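# Pin cable end under a finger while lifting reel

## Task

Close one gripper on the reel so that the cable, at a point close to one of its ends, is pinned beneath one of that gripper's fingers. Declare completion only while this single grip keeps the reel steady and well above the table, the other arm is away from both reel and cable with nothing in its gripper, and any contact between the two arms is no more than light.

## Robot and tools

Robot: two arms, left_arm and right_arm, each ending in a parallel gripper. A gripper's fingers extend along its own +z axis and close along its own y axis. The reported hand position is the spot between the finger pads, roughly 1 cm short of the fingertips.

Scene frame: origin on the table surface midway between the arms, +z up, +x pointing out over the table, left_arm sitting toward +y. The names left and right do not refer to image sides. Each result prints, per arm, end_effector_position (metres) and end_effector_quat_wxyz in this frame; printed positions can be slightly wrong, especially with the arm stretched out.

execute_actions(actions, pictures): actions is a list holding at most one item. An empty list only reports the state. An action item is {"rows": [...], "steps": n} with n from 1 to 15 (default 15), each step lasting 1/30 s. A wait item is {"steps": n} with n up to 300; it counts from the previous result, so time spent composing the reply is included. pictures (boolean) chooses whether camera images come back; by default they do. A refused call moves nothing.

Row layout (used by execute_actions rows and by move target): one flat list of 14 numbers, each within -1 to 1, covering both arms even if only one moves: left_arm dx, dy, dz, rx, ry, rz, opening, then right_arm dx, dy, dz, rx, ry, rz, opening. dx..rz are an offset, expressed in that gripper's own axes, from the gripper pose shown in the most recent result that displays it (or, before any such result in the scene and for later calls within one reply, from where the robot stands when the action begins). Scale: 1.0 equals 0.6 m of translation or 180 degrees of rotation; rx, ry, rz form a single rotation vector. Every row in a multi-row action is counted from that same reference, not chained from the previous row; when rows are fewer than steps, the final row repeats. Opening is absolute, not an offset: +1 fully open (0.094 m), -1 closed. Sending all-zero offsets does not mean stay put: it pulls the arm back to the reference pose.

move(target, speed): target is one 14-number row as above. Each gripper travels in a straight line toward its target, turning the short way, all paths finishing together, lasting 0.5 to 10 s (cut off at 10 s). speed is the top path speed in m/s, 0.002 to 0.5, default 0.25; rotation is capped at twice that in rad/s. Openings are sent at the start. Paths ignore obstacles and the other arm; faster contacts and targets placed deeper past a contact both press harder. Grippers lag, drift and can exceed speed, particularly near full arm extension. The result adds a move: line giving the ending (done, off_target, moving, held, fault) and limits that acted (paced = pose clipped; held = some steps blocked, after which motion can surge), plus each gripper's distance from its target. If the ending names one arm, the other finished fine.

wait(seconds): 0 to 10 s of letting the scene run with no new command.

zoom_image(camera, region): enlarges part of the last full image from cam_high, cam_low, cam_left_wrist or cam_right_wrist (each 504x504). region is [x0, y0, x1, y1] in pixels from the top-left, at most 504 by 504.

finished_scene(scene): pass the current scene number to end it irreversibly; the result reports success and gives the next task. Replying with no tool call ends everything.

Control behaviour: each step the commanded pose is limited to within 70 mm and 16 degrees of the measured pose, then solved by damped inverse kinematics, favouring position over orientation. After an action the arm continues only to its last clipped pose, so check the result and send the remainder. Arms tend to finish a centimetre or more low and sag further on repeated zero offsets; to hold an arm, send the correction back to its desired pose in the first call of a reply and zeros afterwards, raising the aim if it still sits low. A Hand target line shows the pose the controller is currently driving toward. The simulation keeps running while you compose replies.

Gripping: grip_measured is the finger opening on the command scale (Joint positions' last number per arm gives metres); readings may be off by about 1 mm per gripper. To hold something, command roughly 0.03 below grip_measured for a firm grip, less for a softer one. Pad force tops out near 50 to 62 N, lower on very thin parts.

Messages: pose unreachable means the clearance check altered or blocked commands to the named arm; HELD marks control steps where your row was not fully sent. FAULT lines mean an arm stopped. MOTOR HOT appears from 85 °C of load-induced heating; at 100 °C an OVER-TEMPERATURE FAULT drops that arm, so avoid long static loads.

Joint ranges (rad): waist -2.880 to 2.880, shoulder 0.000 to 3.142, elbow 0.000 to 3.019, wrist pitch -1.693 to 1.571, wrist yaw -1.571 to 1.571, wrist roll -2.094 to 2.094; elbows cannot fully straighten.

Avoid: knocking anything off the table, letting the arms collide or push each other hard, dropping or slipping the reel, slamming into objects, and needless effort. Loose objects may occasionally get a small external shove.

Each tool is called as a command line: name --argument value for each argument, lists and objects as JSON in quotes; but a table of rows of numbers goes row by row, as --pt "numbers of a row", without its own name.

## Session

execute_actions --actions '[]'

Scene clock: 0.00 s of 4800.00 s.
left_arm: end_effector_position=(+0.3321, +0.2147, +0.3427) grip_measured=+1.000 end_effector_quat_wxyz=(+0.216, -0.450, +0.863, +0.080) | right_arm: end_effector_position=(+0.2592, -0.3493, +0.0939) grip_measured=+1.000 end_effector_quat_wxyz=(+0.029, -0.127, +0.986, -0.100)
Joint positions: left_arm=[-0.265  1.006  1.223 -1.61  -0.432 -1.291  0.094] | right_arm=[ 0.239  1.118  0.672 -1.072  0.203 -0.099  0.094]
Joint velocities: left_arm=[ 0.005 -0.005  0.017 -0.002 -0.007 -0.037  0.   ] | right_arm=[ 0.005 -0.005  0.002  0.002  0.022  0.022  0.   ]
Motor temperatures (°C, as the motors report them): left_arm=[23 26 39 27 23 26] | right_arm=[24 28 33 26 25 25]
Hand target (left_arm): +0.336, +0.213, +0.352; +0.224, -0.452, +0.860, +0.071
Hand target (right_arm): +0.268, -0.348, +0.101; +0.039, -0.126, +0.986, -0.100

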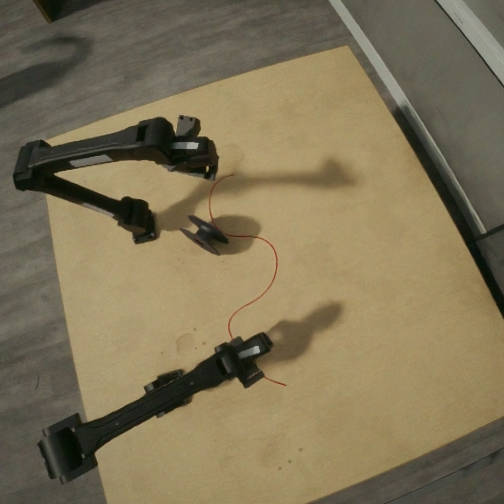

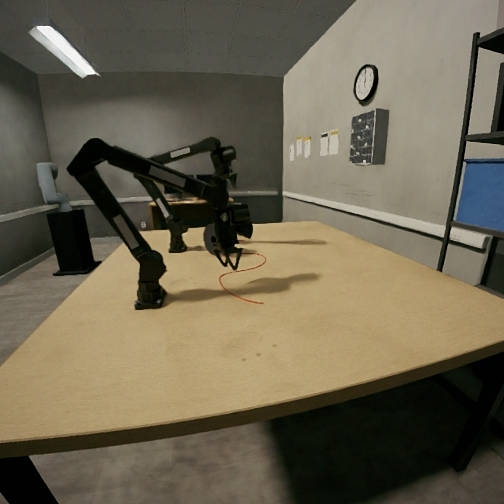

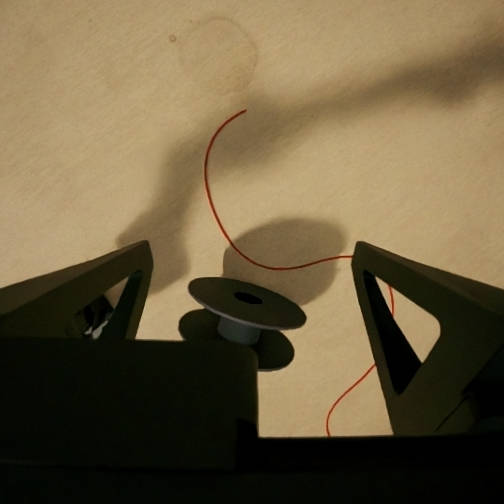

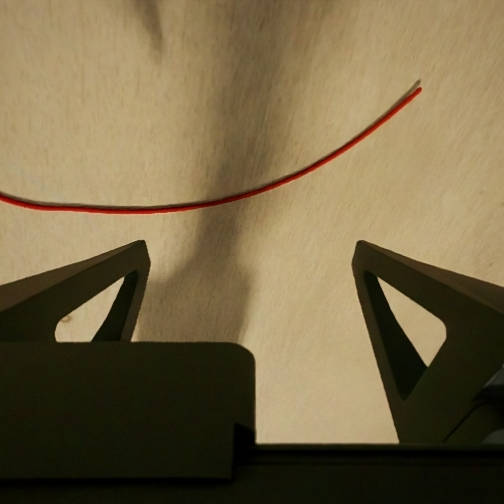

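zoom_image --camera "cam_high" --region '[120, 150, 340, 400]'

zoom_image --camera "cam_low" --region '[150, 180, 310, 320]'

Region (120, 150, 340, 400) of cam_high's 504x504 image, scaled by 2.016, with more detail than that image has; it fills the left 444 columns of this view, and the rest is white.

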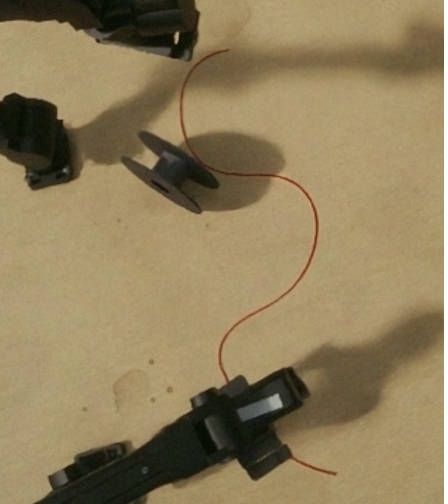

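Region (150, 180, 310, 320) of cam_low's 504x504 image, scaled by 3.150, with more detail than that image has; it fills the top 441 rows of this view, and the rest is white.

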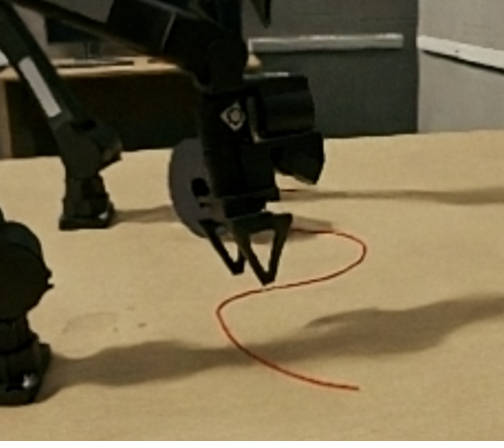

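move --target '[0.2725, 0.042, 0.0348, 0.3185, -0.059, 0.4653, 1, -0.0857, -0.1803, 0.1155, -0.0595, -0.0437, -0.4997, 1]' --speed 0.2

Scene clock: 124.97 s of 4800.00 s.
left_arm: end_effector_position=(+0.2358, +0.1139, +0.2486) grip_measured=+1.000 end_effector_quat_wxyz=(+0.343, +0.365, +0.852, -0.155) | right_arm: end_effector_position=(+0.3252, -0.4411, +0.0445) grip_measured=+1.000 end_effector_quat_wxyz=(-0.001, +0.791, -0.612, -0.011)
Joint positions: left_arm=[-0.292  0.433  0.634 -1.05   0.298  0.303  0.094] | right_arm=[-0.163  1.461  0.834 -0.964 -0.01  -2.063  0.094]
Joint velocities: left_arm=[-0.005 -0.024 -0.012  0.007 -0.066 -0.007  0.   ] | right_arm=[-0.005 -0.024 -0.002 -0.007  0.022 -0.022  0.   ]
Motor temperatures (°C, as the motors report them): left_arm=[23 25 48 27 24 26] | right_arm=[24 28 42 26 25 25]
Hand target (left_arm): +0.237, +0.115, +0.247; +0.349, +0.367, +0.849, -0.154
Hand target (right_arm): +0.342, -0.447, +0.053; -0.007, +0.793, -0.609, -0.003
Off the commanded pose (left_arm): 0.002 m, 1 deg.
Off the commanded pose (right_arm): 0.020 m, 1 deg.
After step 180, 114.00 s passed at rest.
move: off_target (right_arm)

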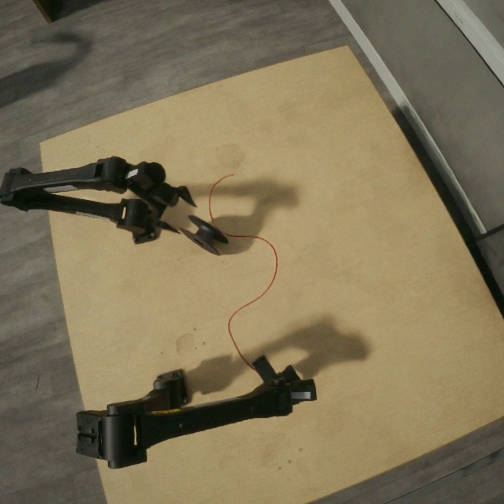

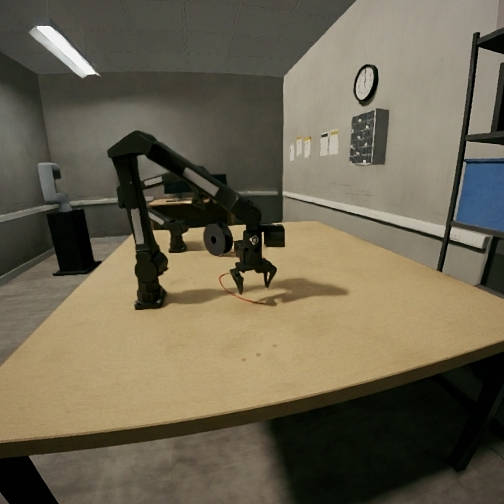

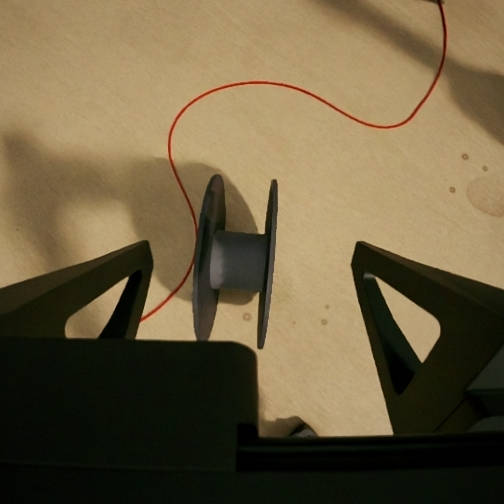

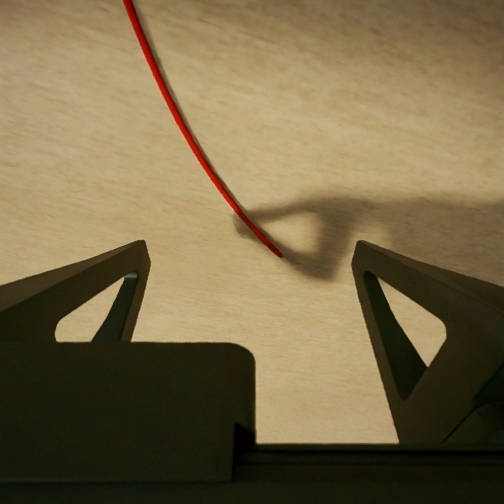

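move --target '[0, 0, 0, 0, 0, 0, 1, -0.05, 0.005, 0.03, 0, 0, 0, 1]' --speed 0.08

Scene clock: 144.67 s of 4800.00 s.
left_arm: end_effector_position=(+0.2358, +0.1139, +0.2486) grip_measured=+1.000 end_effector_quat_wxyz=(+0.343, +0.367, +0.851, -0.154) | right_arm: end_effector_position=(+0.3122, -0.4143, +0.0269) grip_measured=+1.000 end_effector_quat_wxyz=(+0.004, +0.794, -0.607, -0.019)
Joint positions: left_arm=[-0.292  0.433  0.634 -1.05   0.298  0.306  0.094] | right_arm=[-0.094  1.461  0.775 -0.923 -0.01  -2.006  0.094]
Joint velocities: left_arm=[-0.015  0.005 -0.012  0.012 -0.022  0.022  0.   ] | right_arm=[ 0.005  0.005 -0.007 -0.002 -0.037 -0.007  0.   ]
Motor temperatures (°C, as the motors report them): left_arm=[23 25 47 27 24 26] | right_arm=[24 29 42 26 25 25]
Hand target (left_arm): +0.236, +0.114, +0.249; +0.343, +0.365, +0.852, -0.155
Hand target (right_arm): +0.314, -0.414, +0.027; +0.001, +0.791, -0.612, -0.011
Off the commanded pose (left_arm): 0.000 m, 0 deg.
Off the commanded pose (right_arm): 0.003 m, 1 deg.
After step 180, 12.93 s passed at rest.
move: done

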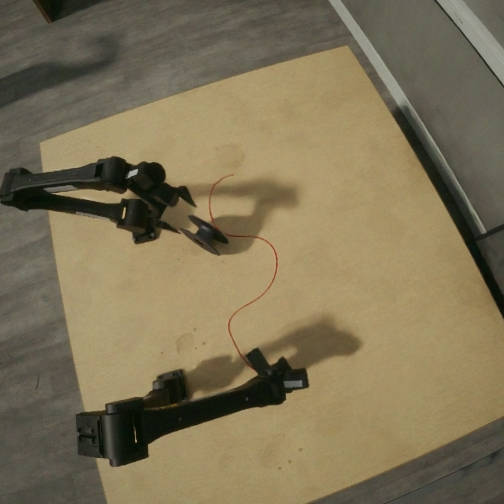

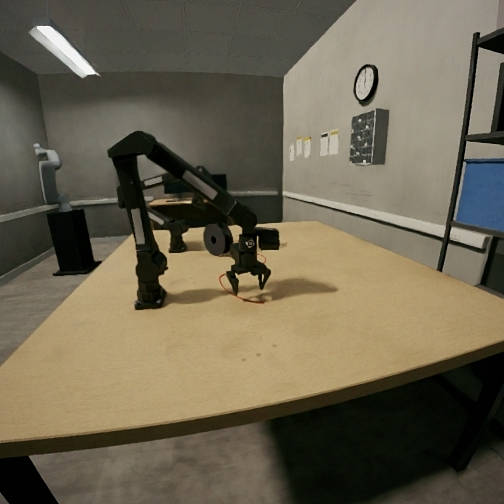

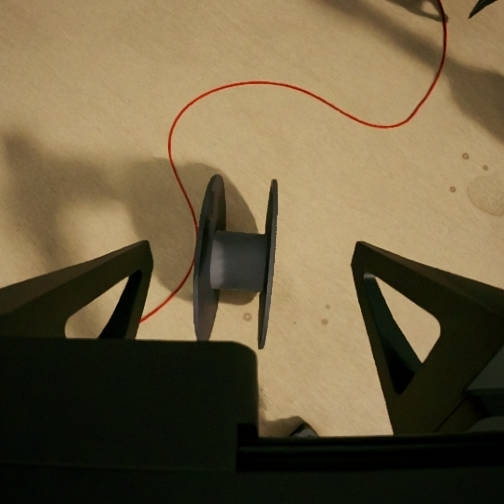

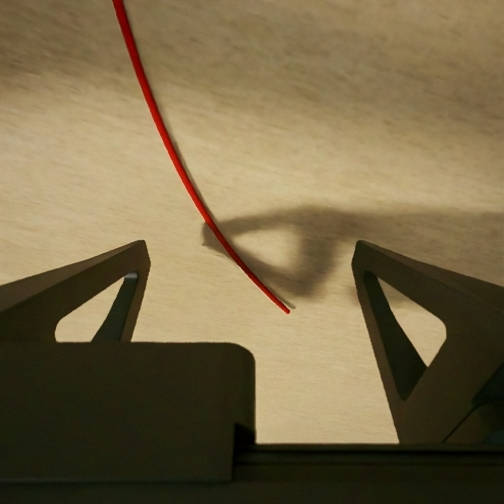

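move --target '[0, 0, 0, 0, 0, 0, 1, -0.033, 0.03, 0.055, 0, 0, 0, 0.4]' --speed 0.04

Scene clock: 157.33 s of 4800.00 s.
left_arm: end_effector_position=(+0.2358, +0.1139, +0.2486) grip_measured=+1.000 end_effector_quat_wxyz=(+0.343, +0.367, +0.851, -0.154) | right_arm: end_effector_position=(+0.2929, -0.4044, +0.0035) grip_measured=+0.402 end_effector_quat_wxyz=(+0.004, +0.796, -0.605, -0.018)
Joint positions: left_arm=[-0.292  0.433  0.634 -1.05   0.298  0.306  0.094] | right_arm=[-0.073  1.46   0.692 -0.838 -0.01  -1.989  0.066]
Joint velocities: left_arm=[-0.005 -0.024  0.007 -0.017  0.007  0.022  0.   ] | right_arm=[-0.005 -0.015  0.007 -0.012 -0.022  0.022 -0.   ]
Motor temperatures (°C, as the motors report them): left_arm=[23 25 47 27 24 26] | right_arm=[24 29 40 26 25 25]
Hand target (left_arm): +0.236, +0.114, +0.249; +0.343, +0.367, +0.851, -0.154
Hand target (right_arm): +0.289, -0.400, -0.005; +0.005, +0.794, -0.607, -0.019
Off the commanded pose (left_arm): 0.000 m, 0 deg.
Off the commanded pose (right_arm): 0.011 m, 0 deg.
After step 180, 5.37 s passed at rest.
move: off_target (right_arm)

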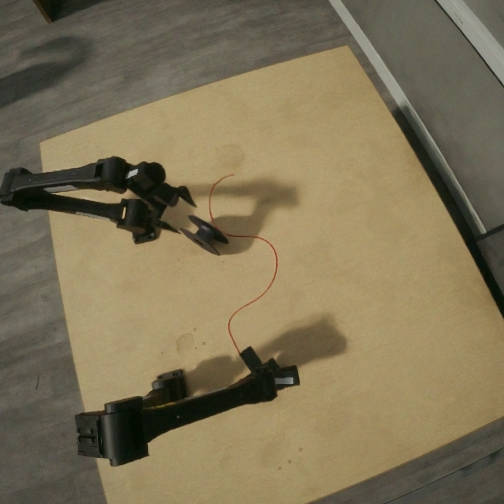

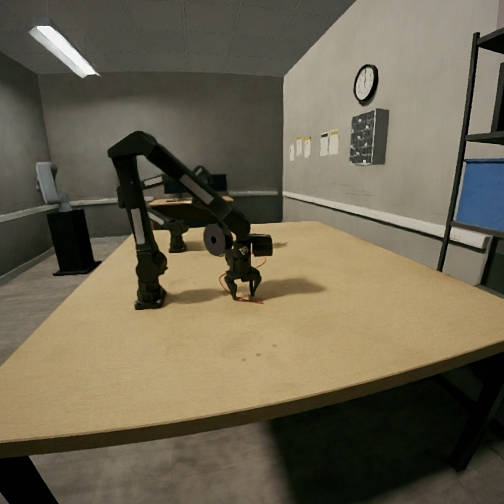

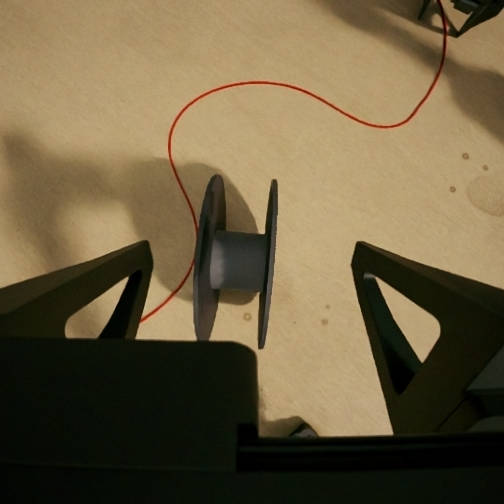

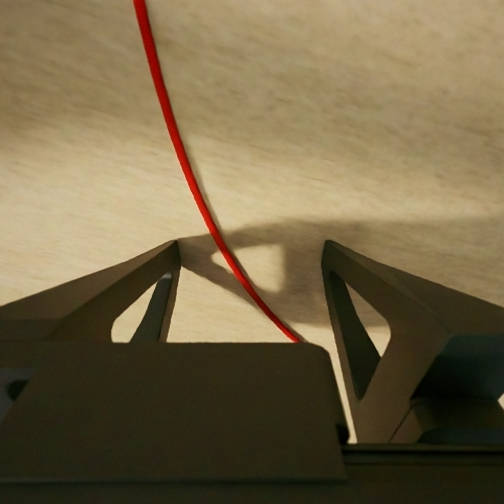

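On the table (z=0.0035). Close.

move --target '[0, 0, 0, 0, 0, 0, 1, 0, 0, 0.012, 0, 0, 0, -1]' --speed 0.03

move --target '[0, 0, 0, 0, 0, 0, 1, 0, 0, -0.2, 0, 0, 0, -1]' --speed 0.08

Scene clock: 164.10 s of 4800.00 s.
left_arm: end_effector_position=(+0.2358, +0.1139, +0.2486) grip_measured=+1.000 end_effector_quat_wxyz=(+0.343, +0.367, +0.851, -0.154) | right_arm: end_effector_position=(+0.2940, -0.4046, +0.0036) grip_measured=-0.973 end_effector_quat_wxyz=(+0.003, +0.796, -0.605, -0.016)
Joint positions: left_arm=[-0.292  0.433  0.634 -1.05   0.298  0.306  0.094] | right_arm=[-0.073  1.459  0.692 -0.834 -0.01  -1.989  0.001]
Joint velocities: left_arm=[ 0.005 -0.015  0.017 -0.012 -0.051 -0.081  0.   ] | right_arm=[ 0.005 -0.015  0.012 -0.007 -0.007  0.022 -0.   ]
Motor temperatures (°C, as the motors report them): left_arm=[23 25 47 27 24 26] | right_arm=[24 29 39 26 25 25]
Hand target (left_arm): +0.236, +0.114, +0.249; +0.343, +0.367, +0.851, -0.154
Hand target (right_arm): +0.293, -0.404, -0.004; +0.004, +0.796, -0.605, -0.018
Off the commanded pose (left_arm): 0.000 m, 0 deg.
Off the commanded pose (right_arm): 0.007 m, 0 deg.
After step 180, 0.07 s passed at rest.
move: done

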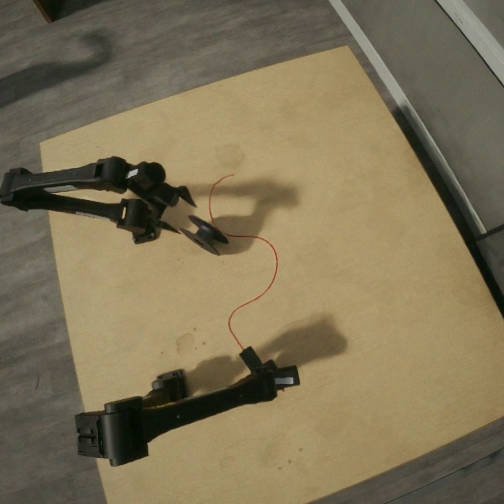

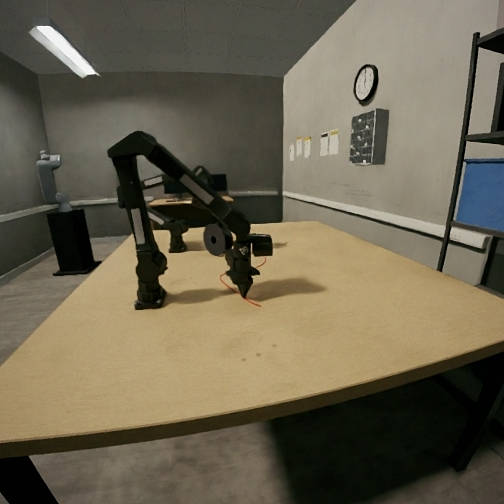

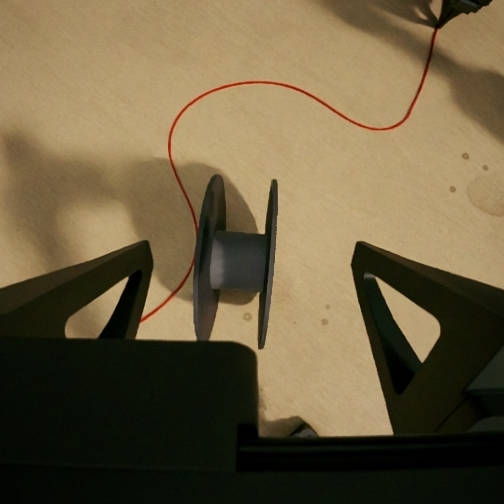

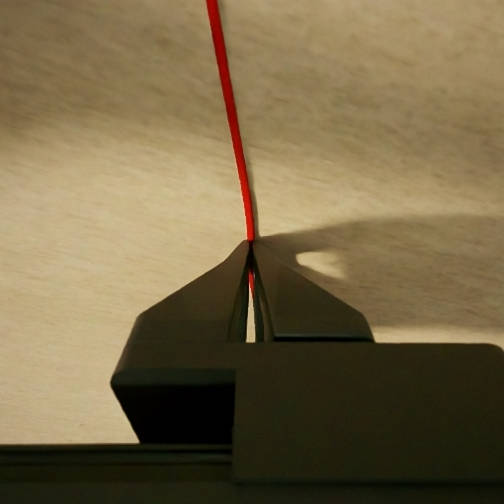

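Scene clock: 165.93 s of 4800.00 s.
left_arm: end_effector_position=(+0.2358, +0.1139, +0.2486) grip_measured=+1.000 end_effector_quat_wxyz=(+0.343, +0.367, +0.851, -0.154) | right_arm: end_effector_position=(+0.2814, -0.4027, +0.1058) grip_measured=-0.973 end_effector_quat_wxyz=(+0.011, +0.795, -0.605, -0.030)
Joint positions: left_arm=[-0.292  0.433  0.634 -1.05   0.298  0.306  0.094] | right_arm=[-0.073  1.26   0.825 -1.199 -0.01  -1.989  0.001]
Joint velocities: left_arm=[-0.005  0.005 -0.002  0.007  0.022 -0.051  0.   ] | right_arm=[ 0.005 -0.005 -0.017 -0.022 -0.022  0.037 -0.001]
Motor temperatures (°C, as the motors report them): left_arm=[23 25 47 27 24 26] | right_arm=[24 29 39 26 25 25]
Hand target (left_arm): +0.236, +0.114, +0.249; +0.343, +0.367, +0.851, -0.154
Hand target (right_arm): +0.295, -0.406, +0.122; +0.003, +0.796, -0.605, -0.016
Off the commanded pose (left_arm): 0.000 m, 0 deg.
Off the commanded pose (right_arm): 0.024 m, 2 deg.
move: off_target (right_arm)

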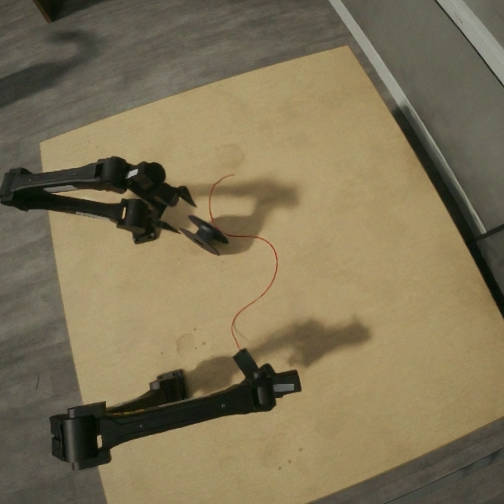

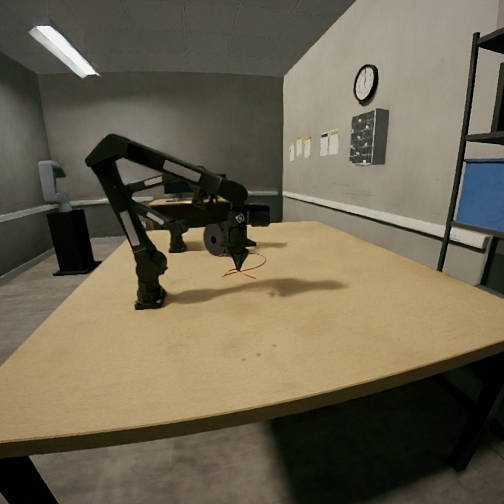

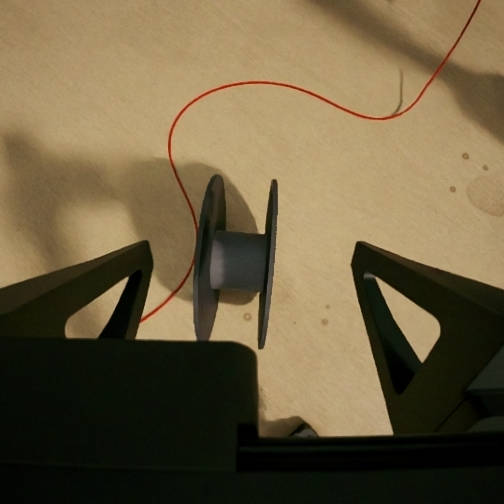

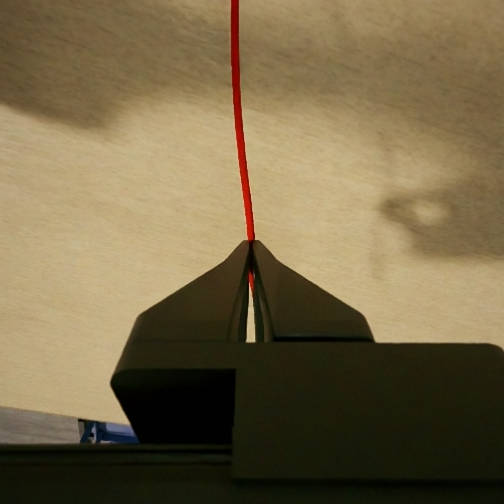

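move --target '[0, 0, 0, 0, 0, 0, 1, -0.6145, 0.0235, -0.2237, 0.0694, -0.5177, 0.2816, -1]' --speed 0.12

Scene clock: 200.73 s of 4800.00 s.
left_arm: end_effector_position=(+0.2358, +0.1139, +0.2486) grip_measured=+1.000 end_effector_quat_wxyz=(+0.343, +0.367, +0.851, -0.154) | right_arm: end_effector_position=(+0.1803, -0.0555, +0.2393) grip_measured=-0.973 end_effector_quat_wxyz=(+0.479, -0.244, +0.683, +0.495)
Joint positions: left_arm=[-0.292  0.433  0.634 -1.05   0.298  0.306  0.094] | right_arm=[ 0.939  0.726  0.234  0.439 -0.282  0.445  0.001]
Joint velocities: left_arm=[-0.005 -0.015 -0.012 -0.017  0.037  0.066  0.   ] | right_arm=[ 0.015  0.005 -0.017 -0.012  0.051  0.095 -0.001]
Motor temperatures (°C, as the motors report them): left_arm=[23 25 48 27 24 26] | right_arm=[24 29 42 26 25 25]
Hand target (left_arm): +0.236, +0.114, +0.249; +0.343, +0.367, +0.851, -0.154
Hand target (right_arm): +0.179, -0.055, +0.238; +0.478, -0.238, +0.681, +0.501
Off the commanded pose (left_arm): 0.000 m, 0 deg.
Off the commanded pose (right_arm): 0.014 m, 3 deg.
After step 180, 20.63 s passed at rest.
move: off_target (right_arm)

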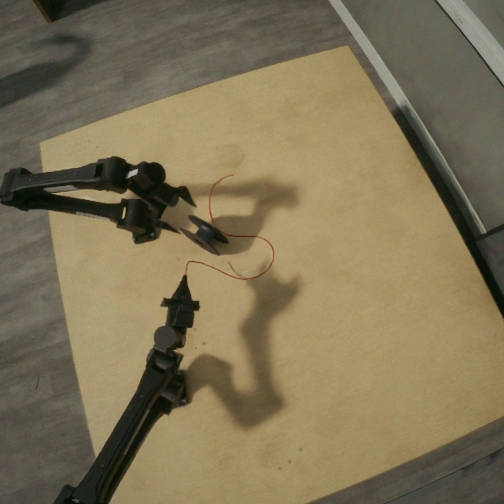

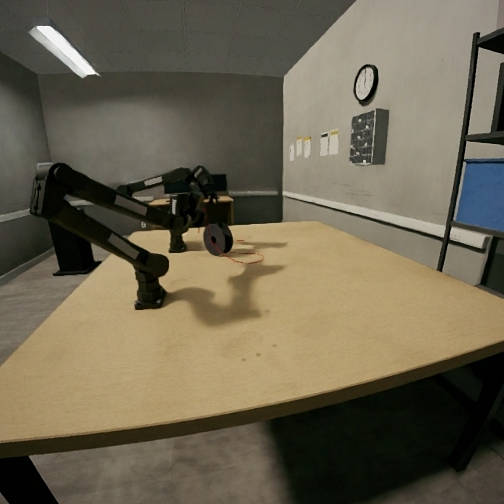

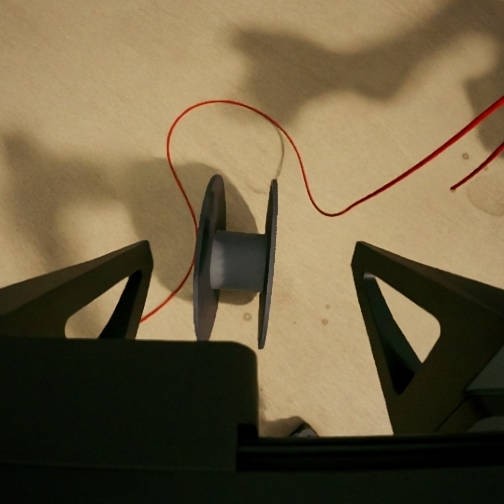

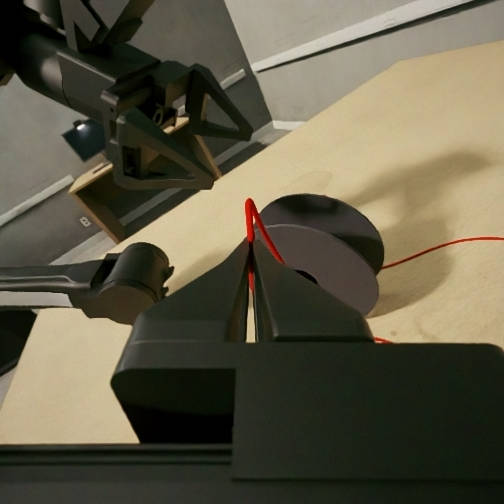

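move --target '[0.047, 0.008, 0.118, 0, 0, 0, 1, 0, 0, 0, 0, 0, 0, -1]' --speed 0.08

Scene clock: 256.40 s of 4800.00 s.
left_arm: end_effector_position=(+0.2588, +0.0969, +0.1819) grip_measured=+1.000 end_effector_quat_wxyz=(+0.342, +0.367, +0.851, -0.153) | right_arm: end_effector_position=(+0.1803, -0.0555, +0.2394) grip_measured=-0.973 end_effector_quat_wxyz=(+0.478, -0.243, +0.683, +0.496)
Joint positions: left_arm=[-0.336  0.52   0.475 -0.797  0.267  0.273  0.094] | right_arm=[ 0.939  0.726  0.234  0.439 -0.282  0.447  0.001]
Joint velocities: left_arm=[-0.005  0.005 -0.002 -0.002 -0.037 -0.007  0.   ] | right_arm=[-0.015 -0.005 -0.002  0.002 -0.066 -0.022 -0.001]
Motor temperatures (°C, as the motors report them): left_arm=[23 25 48 27 24 26] | right_arm=[24 28 41 26 25 25]
Hand target (left_arm): +0.259, +0.095, +0.179; +0.343, +0.367, +0.851, -0.154
Hand target (right_arm): +0.180, -0.055, +0.239; +0.479, -0.244, +0.683, +0.495
Off the commanded pose (left_arm): 0.004 m, 0 deg.
Off the commanded pose (right_arm): 0.000 m, 0 deg.
After step 180, 48.37 s passed at rest.
move: done

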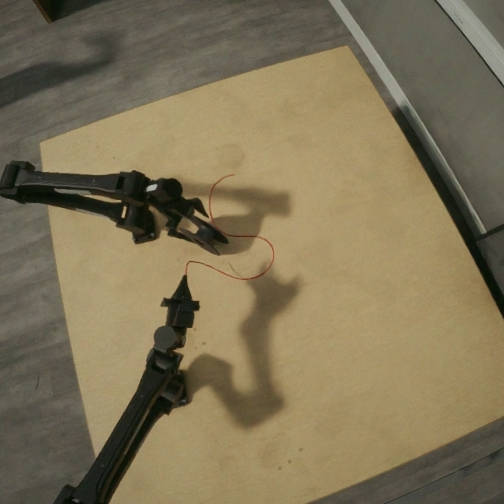

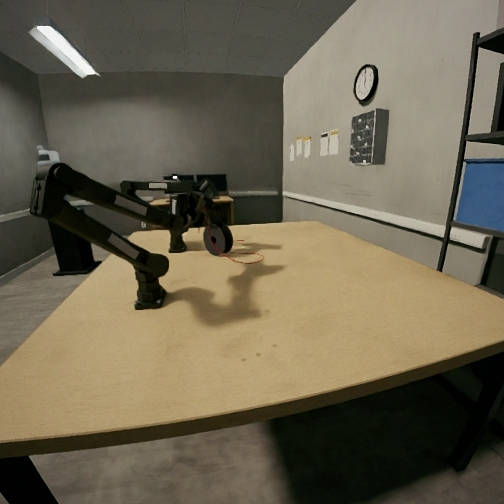

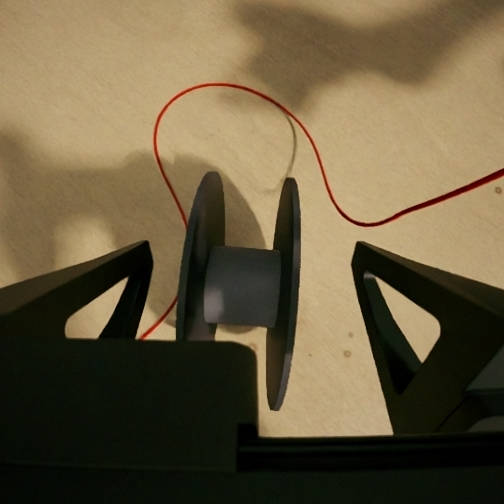

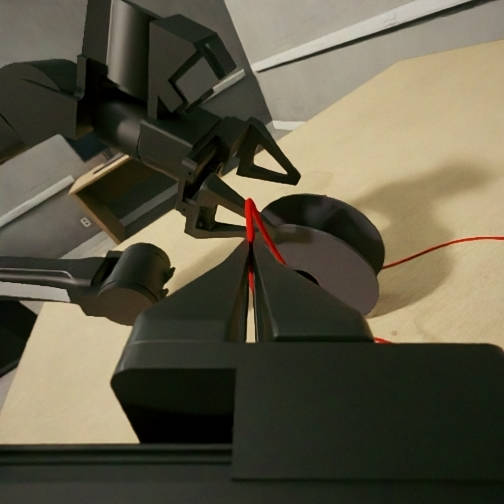

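move --target '[0.0, 0.0, 0.075, 0, 0, 0, 1, 0, 0, 0, 0, 0, 0, -1]' --speed 0.05

Scene clock: 265.43 s of 4800.00 s.
left_arm: end_effector_position=(+0.2806, +0.0752, +0.1546) grip_measured=+1.000 end_effector_quat_wxyz=(+0.343, +0.369, +0.851, -0.152) | right_arm: end_effector_position=(+0.1803, -0.0555, +0.2394) grip_measured=-0.973 end_effector_quat_wxyz=(+0.478, -0.243, +0.683, +0.496)
Joint positions: left_arm=[-0.393  0.66   0.44  -0.609  0.229  0.234  0.094] | right_arm=[ 0.939  0.726  0.234  0.439 -0.282  0.447  0.001]
Joint velocities: left_arm=[ 0.005 -0.034  0.002  0.012 -0.022 -0.007  0.   ] | right_arm=[-0.015 -0.005  0.002  0.007 -0.022 -0.007 -0.   ]
Motor temperatures (°C, as the motors report them): left_arm=[23 24 48 27 24 26] | right_arm=[24 28 41 26 25 25]
Hand target (left_arm): +0.280, +0.074, +0.150; +0.342, +0.368, +0.851, -0.153
Hand target (right_arm): +0.180, -0.055, +0.239; +0.478, -0.243, +0.683, +0.496
Off the commanded pose (left_arm): 0.005 m, 0 deg.
Off the commanded pose (right_arm): 0.000 m, 0 deg.
After step 180, 1.83 s passed at rest.
move: done

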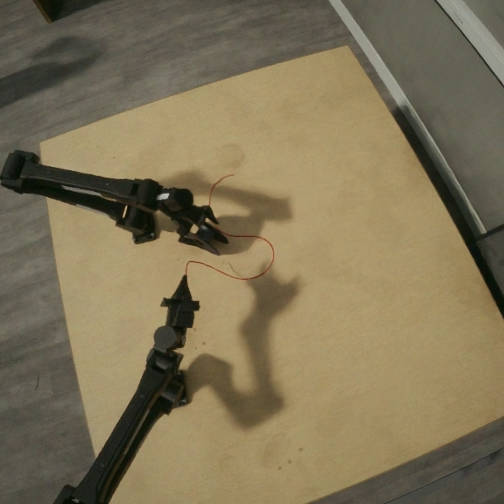

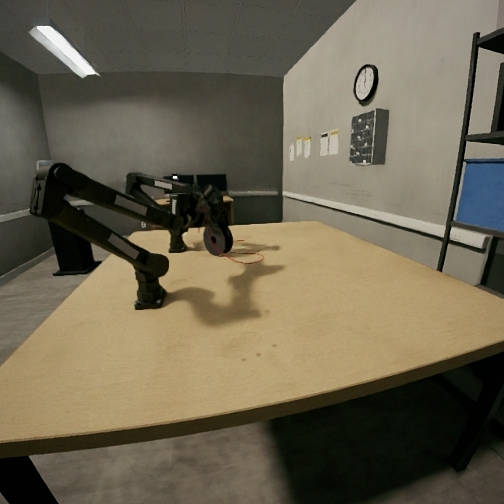

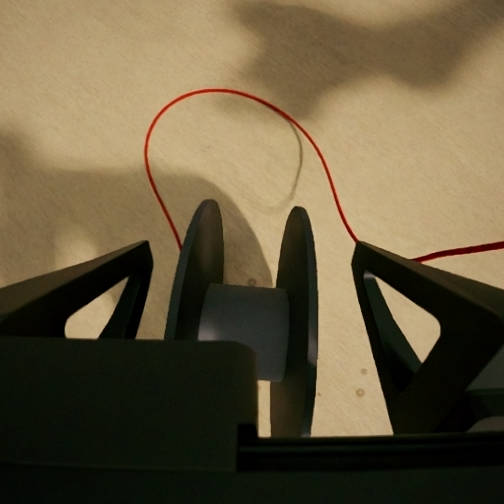

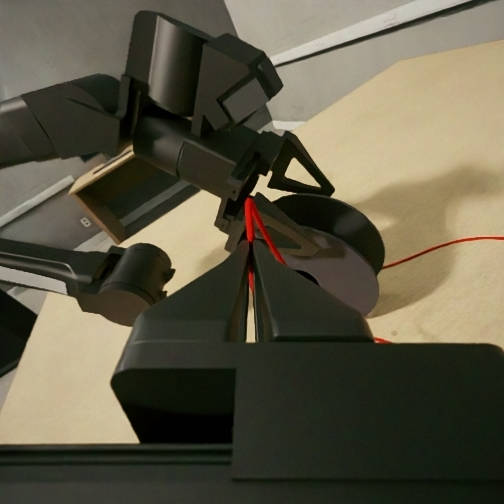

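move --target '[0.05, 0.0, 0.045, 0, 0, 0, 1, 0, 0, 0, 0, 0, 0, -1]' --speed 0.04

Scene clock: 272.67 s of 4800.00 s.
left_arm: end_effector_position=(+0.2779, +0.0764, +0.1168) grip_measured=+1.000 end_effector_quat_wxyz=(+0.340, +0.368, +0.852, -0.153) | right_arm: end_effector_position=(+0.1803, -0.0555, +0.2394) grip_measured=-0.973 end_effector_quat_wxyz=(+0.478, -0.243, +0.683, +0.496)
Joint positions: left_arm=[-0.393  0.701  0.351 -0.485  0.231  0.232  0.094] | right_arm=[ 0.939  0.726  0.234  0.439 -0.282  0.447  0.001]
Joint velocities: left_arm=[ 0.005 -0.005  0.002 -0.002  0.007  0.066  0.   ] | right_arm=[ 0.005 -0.005  0.002 -0.007 -0.022  0.022  0.   ]
Motor temperatures (°C, as the motors report them): left_arm=[23 24 47 27 24 26] | right_arm=[24 28 42 26 25 25]
Hand target (left_arm): +0.279, +0.077, +0.115; +0.343, +0.368, +0.851, -0.152
Hand target (right_arm): +0.180, -0.055, +0.239; +0.478, -0.243, +0.683, +0.496
Off the commanded pose (left_arm): 0.003 m, 0 deg.
Off the commanded pose (right_arm): 0.000 m, 0 deg.
move: done

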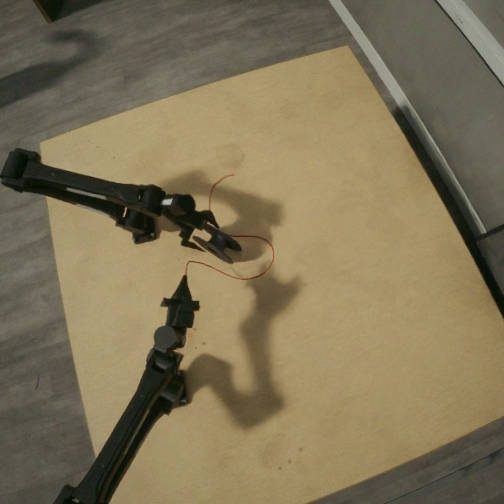

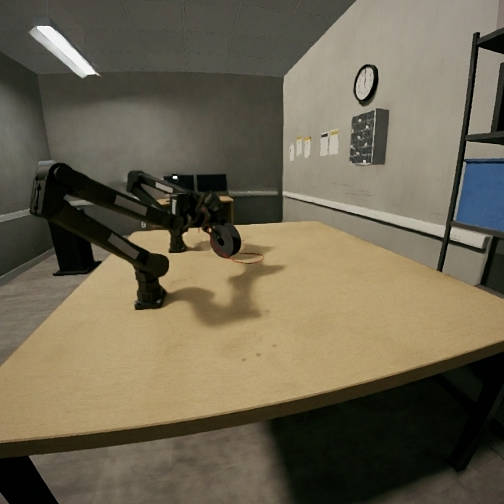

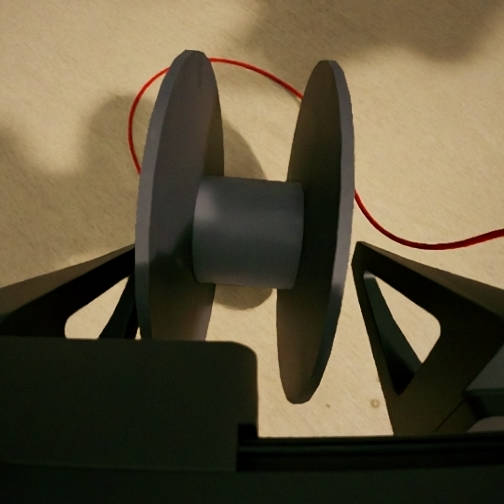

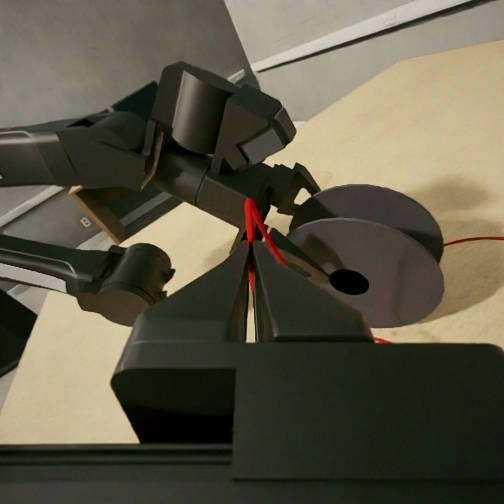

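move --target '[0.0, 0.0, 0.0, 0, 0, 0, 1, 0.019, -0.0747, 0.2127, 0, 0, 0, -1]' --speed 0.08

Scene clock: 293.07 s of 4800.00 s.
left_arm: end_effector_position=(+0.2780, +0.0763, +0.1169) grip_measured=+1.000 end_effector_quat_wxyz=(+0.341, +0.368, +0.851, -0.153) | right_arm: end_effector_position=(+0.2542, +0.0309, +0.1855) grip_measured=-0.973 end_effector_quat_wxyz=(+0.459, -0.244, +0.704, +0.485)
Joint positions: left_arm=[-0.393  0.701  0.351 -0.484  0.231  0.232  0.094] | right_arm=[ 0.939  1.339  0.428  0.797 -0.282  0.447  0.001]
Joint velocities: left_arm=[-0.015  0.005 -0.007 -0.007  0.007  0.022  0.   ] | right_arm=[-0.005 -0.005 -0.007  0.007 -0.007  0.037 -0.001]
Motor temperatures (°C, as the motors report them): left_arm=[23 24 47 27 24 26] | right_arm=[24 28 42 26 25 25]
Hand target (left_arm): +0.278, +0.076, +0.117; +0.340, +0.368, +0.852, -0.153
Hand target (right_arm): +0.263, +0.043, +0.208; +0.478, -0.243, +0.683, +0.496
Off the commanded pose (left_arm): 0.000 m, 0 deg.
Off the commanded pose (right_arm): 0.024 m, 3 deg.
After step 270, 9.40 s passed at rest.
move: off_target (right_arm)

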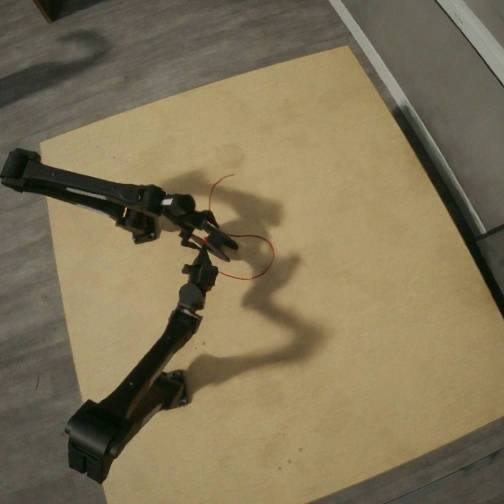

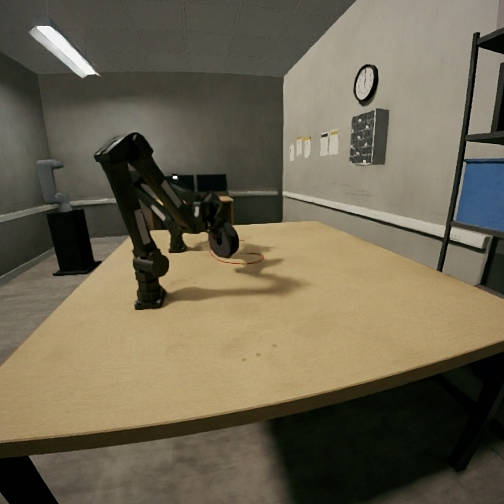

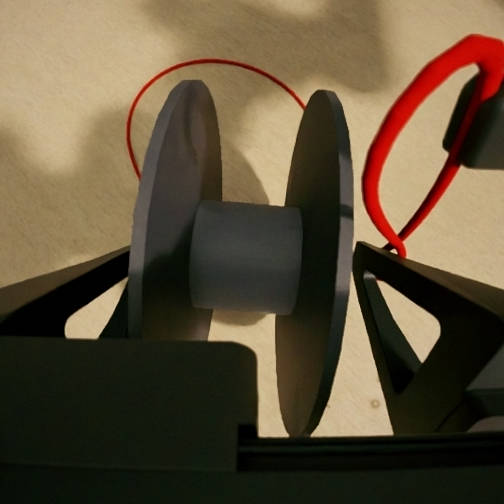

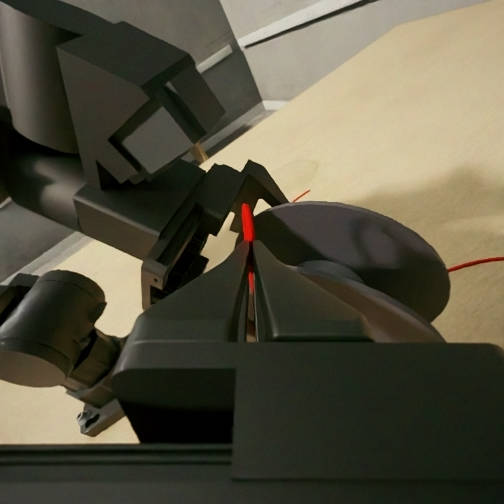

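move --target '[0.0, 0.0, 0.0, 0, 0, 0, 1, -0.056, 0.0055, 0.0585, 0, 0, 0, -1]' --speed 0.04

Scene clock: 312.20 s of 4800.00 s.
left_arm: end_effector_position=(+0.2780, +0.0763, +0.1169) grip_measured=+1.000 end_effector_quat_wxyz=(+0.341, +0.368, +0.851, -0.153) | right_arm: end_effector_position=(+0.2699, +0.0492, +0.2042) grip_measured=-0.973 end_effector_quat_wxyz=(+0.457, -0.244, +0.706, +0.483)
Joint positions: left_arm=[-0.393  0.701  0.351 -0.484  0.231  0.232  0.094] | right_arm=[ 0.939  1.34   0.511  0.708 -0.282  0.447  0.001]
Joint velocities: left_arm=[-0.015 -0.024 -0.002 -0.007 -0.007 -0.022  0.   ] | right_arm=[-0.015  0.005  0.012 -0.007  0.066 -0.066  0.   ]
Motor temperatures (°C, as the motors report them): left_arm=[23 24 47 27 24 26] | right_arm=[24 28 43 26 25 25]
Hand target (left_arm): +0.278, +0.076, +0.117; +0.341, +0.368, +0.851, -0.153
Hand target (right_arm): +0.281, +0.060, +0.214; +0.459, -0.244, +0.704, +0.485
Off the commanded pose (left_arm): 0.000 m, 0 deg.
Off the commanded pose (right_arm): 0.018 m, 0 deg.
After step 180, 11.60 s passed at rest.
move: off_target (right_arm)

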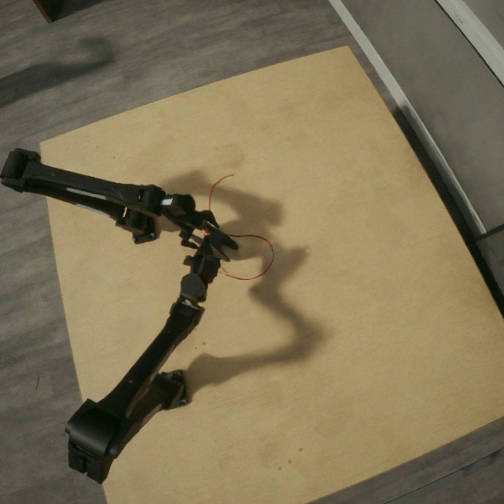

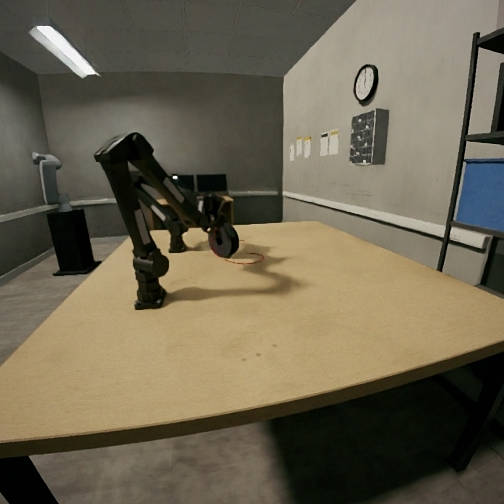

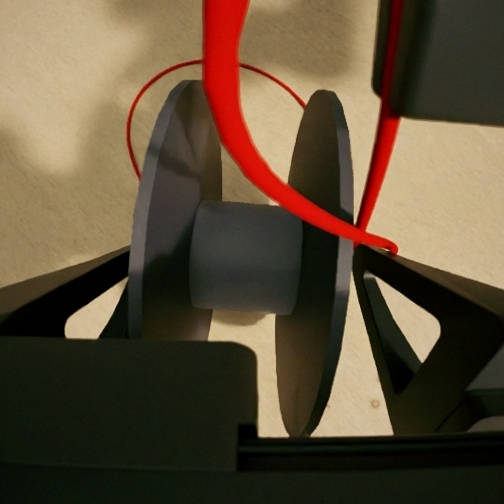

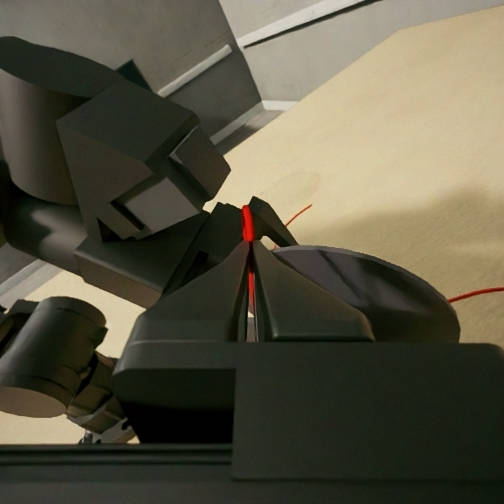

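move --target '[0.0, 0.0, 0.0, 0, 0, 0, 1, 0.07, 0.0, 0.02, 0, 0, 0, -1]' --speed 0.03

Scene clock: 327.43 s of 4800.00 s.
left_arm: end_effector_position=(+0.2780, +0.0763, +0.1169) grip_measured=+1.000 end_effector_quat_wxyz=(+0.341, +0.368, +0.851, -0.153) | right_arm: end_effector_position=(+0.2595, +0.0643, +0.1738) grip_measured=-0.973 end_effector_quat_wxyz=(+0.459, -0.246, +0.705, +0.482)
Joint positions: left_arm=[-0.393  0.701  0.351 -0.484  0.231  0.232  0.094] | right_arm=[ 0.992  1.453  0.495  0.84  -0.226  0.447  0.001]
Joint velocities: left_arm=[ 0.005  0.005 -0.022 -0.002  0.081 -0.051  0.   ] | right_arm=[-0.024 -0.005 -0.002  0.002 -0.11   0.022 -0.001]
Motor temperatures (°C, as the motors report them): left_arm=[23 24 48 27 23 26] | right_arm=[24 28 44 26 25 25]
Hand target (left_arm): +0.278, +0.076, +0.117; +0.341, +0.368, +0.851, -0.153
Hand target (right_arm): +0.256, +0.064, +0.167; +0.457, -0.245, +0.706, +0.483
Off the commanded pose (left_arm): 0.000 m, 0 deg.
Off the commanded pose (right_arm): 0.009 m, 0 deg.
After step 180, 7.50 s passed at rest.
move: done

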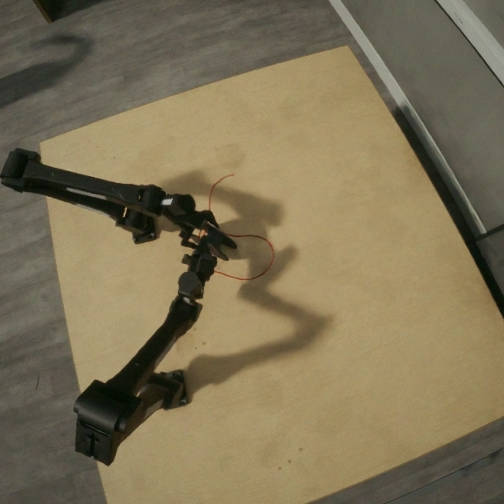

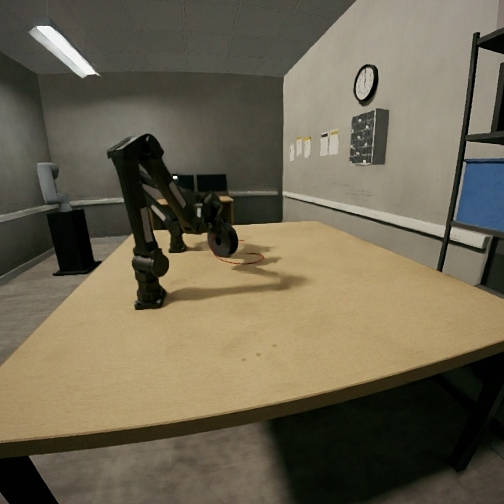

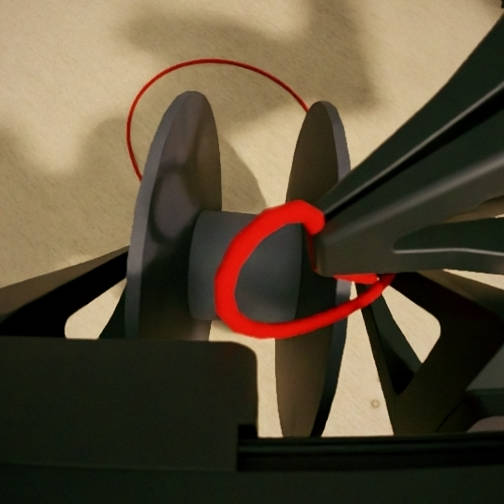

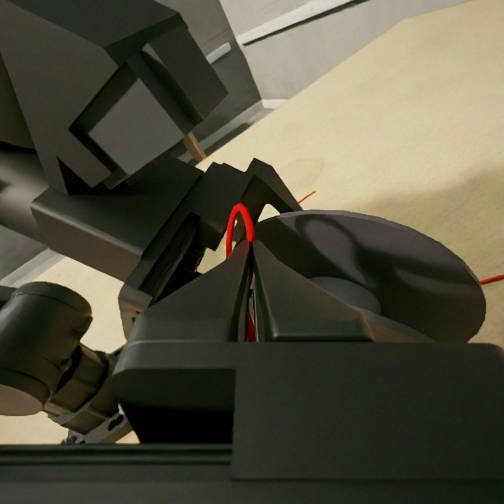

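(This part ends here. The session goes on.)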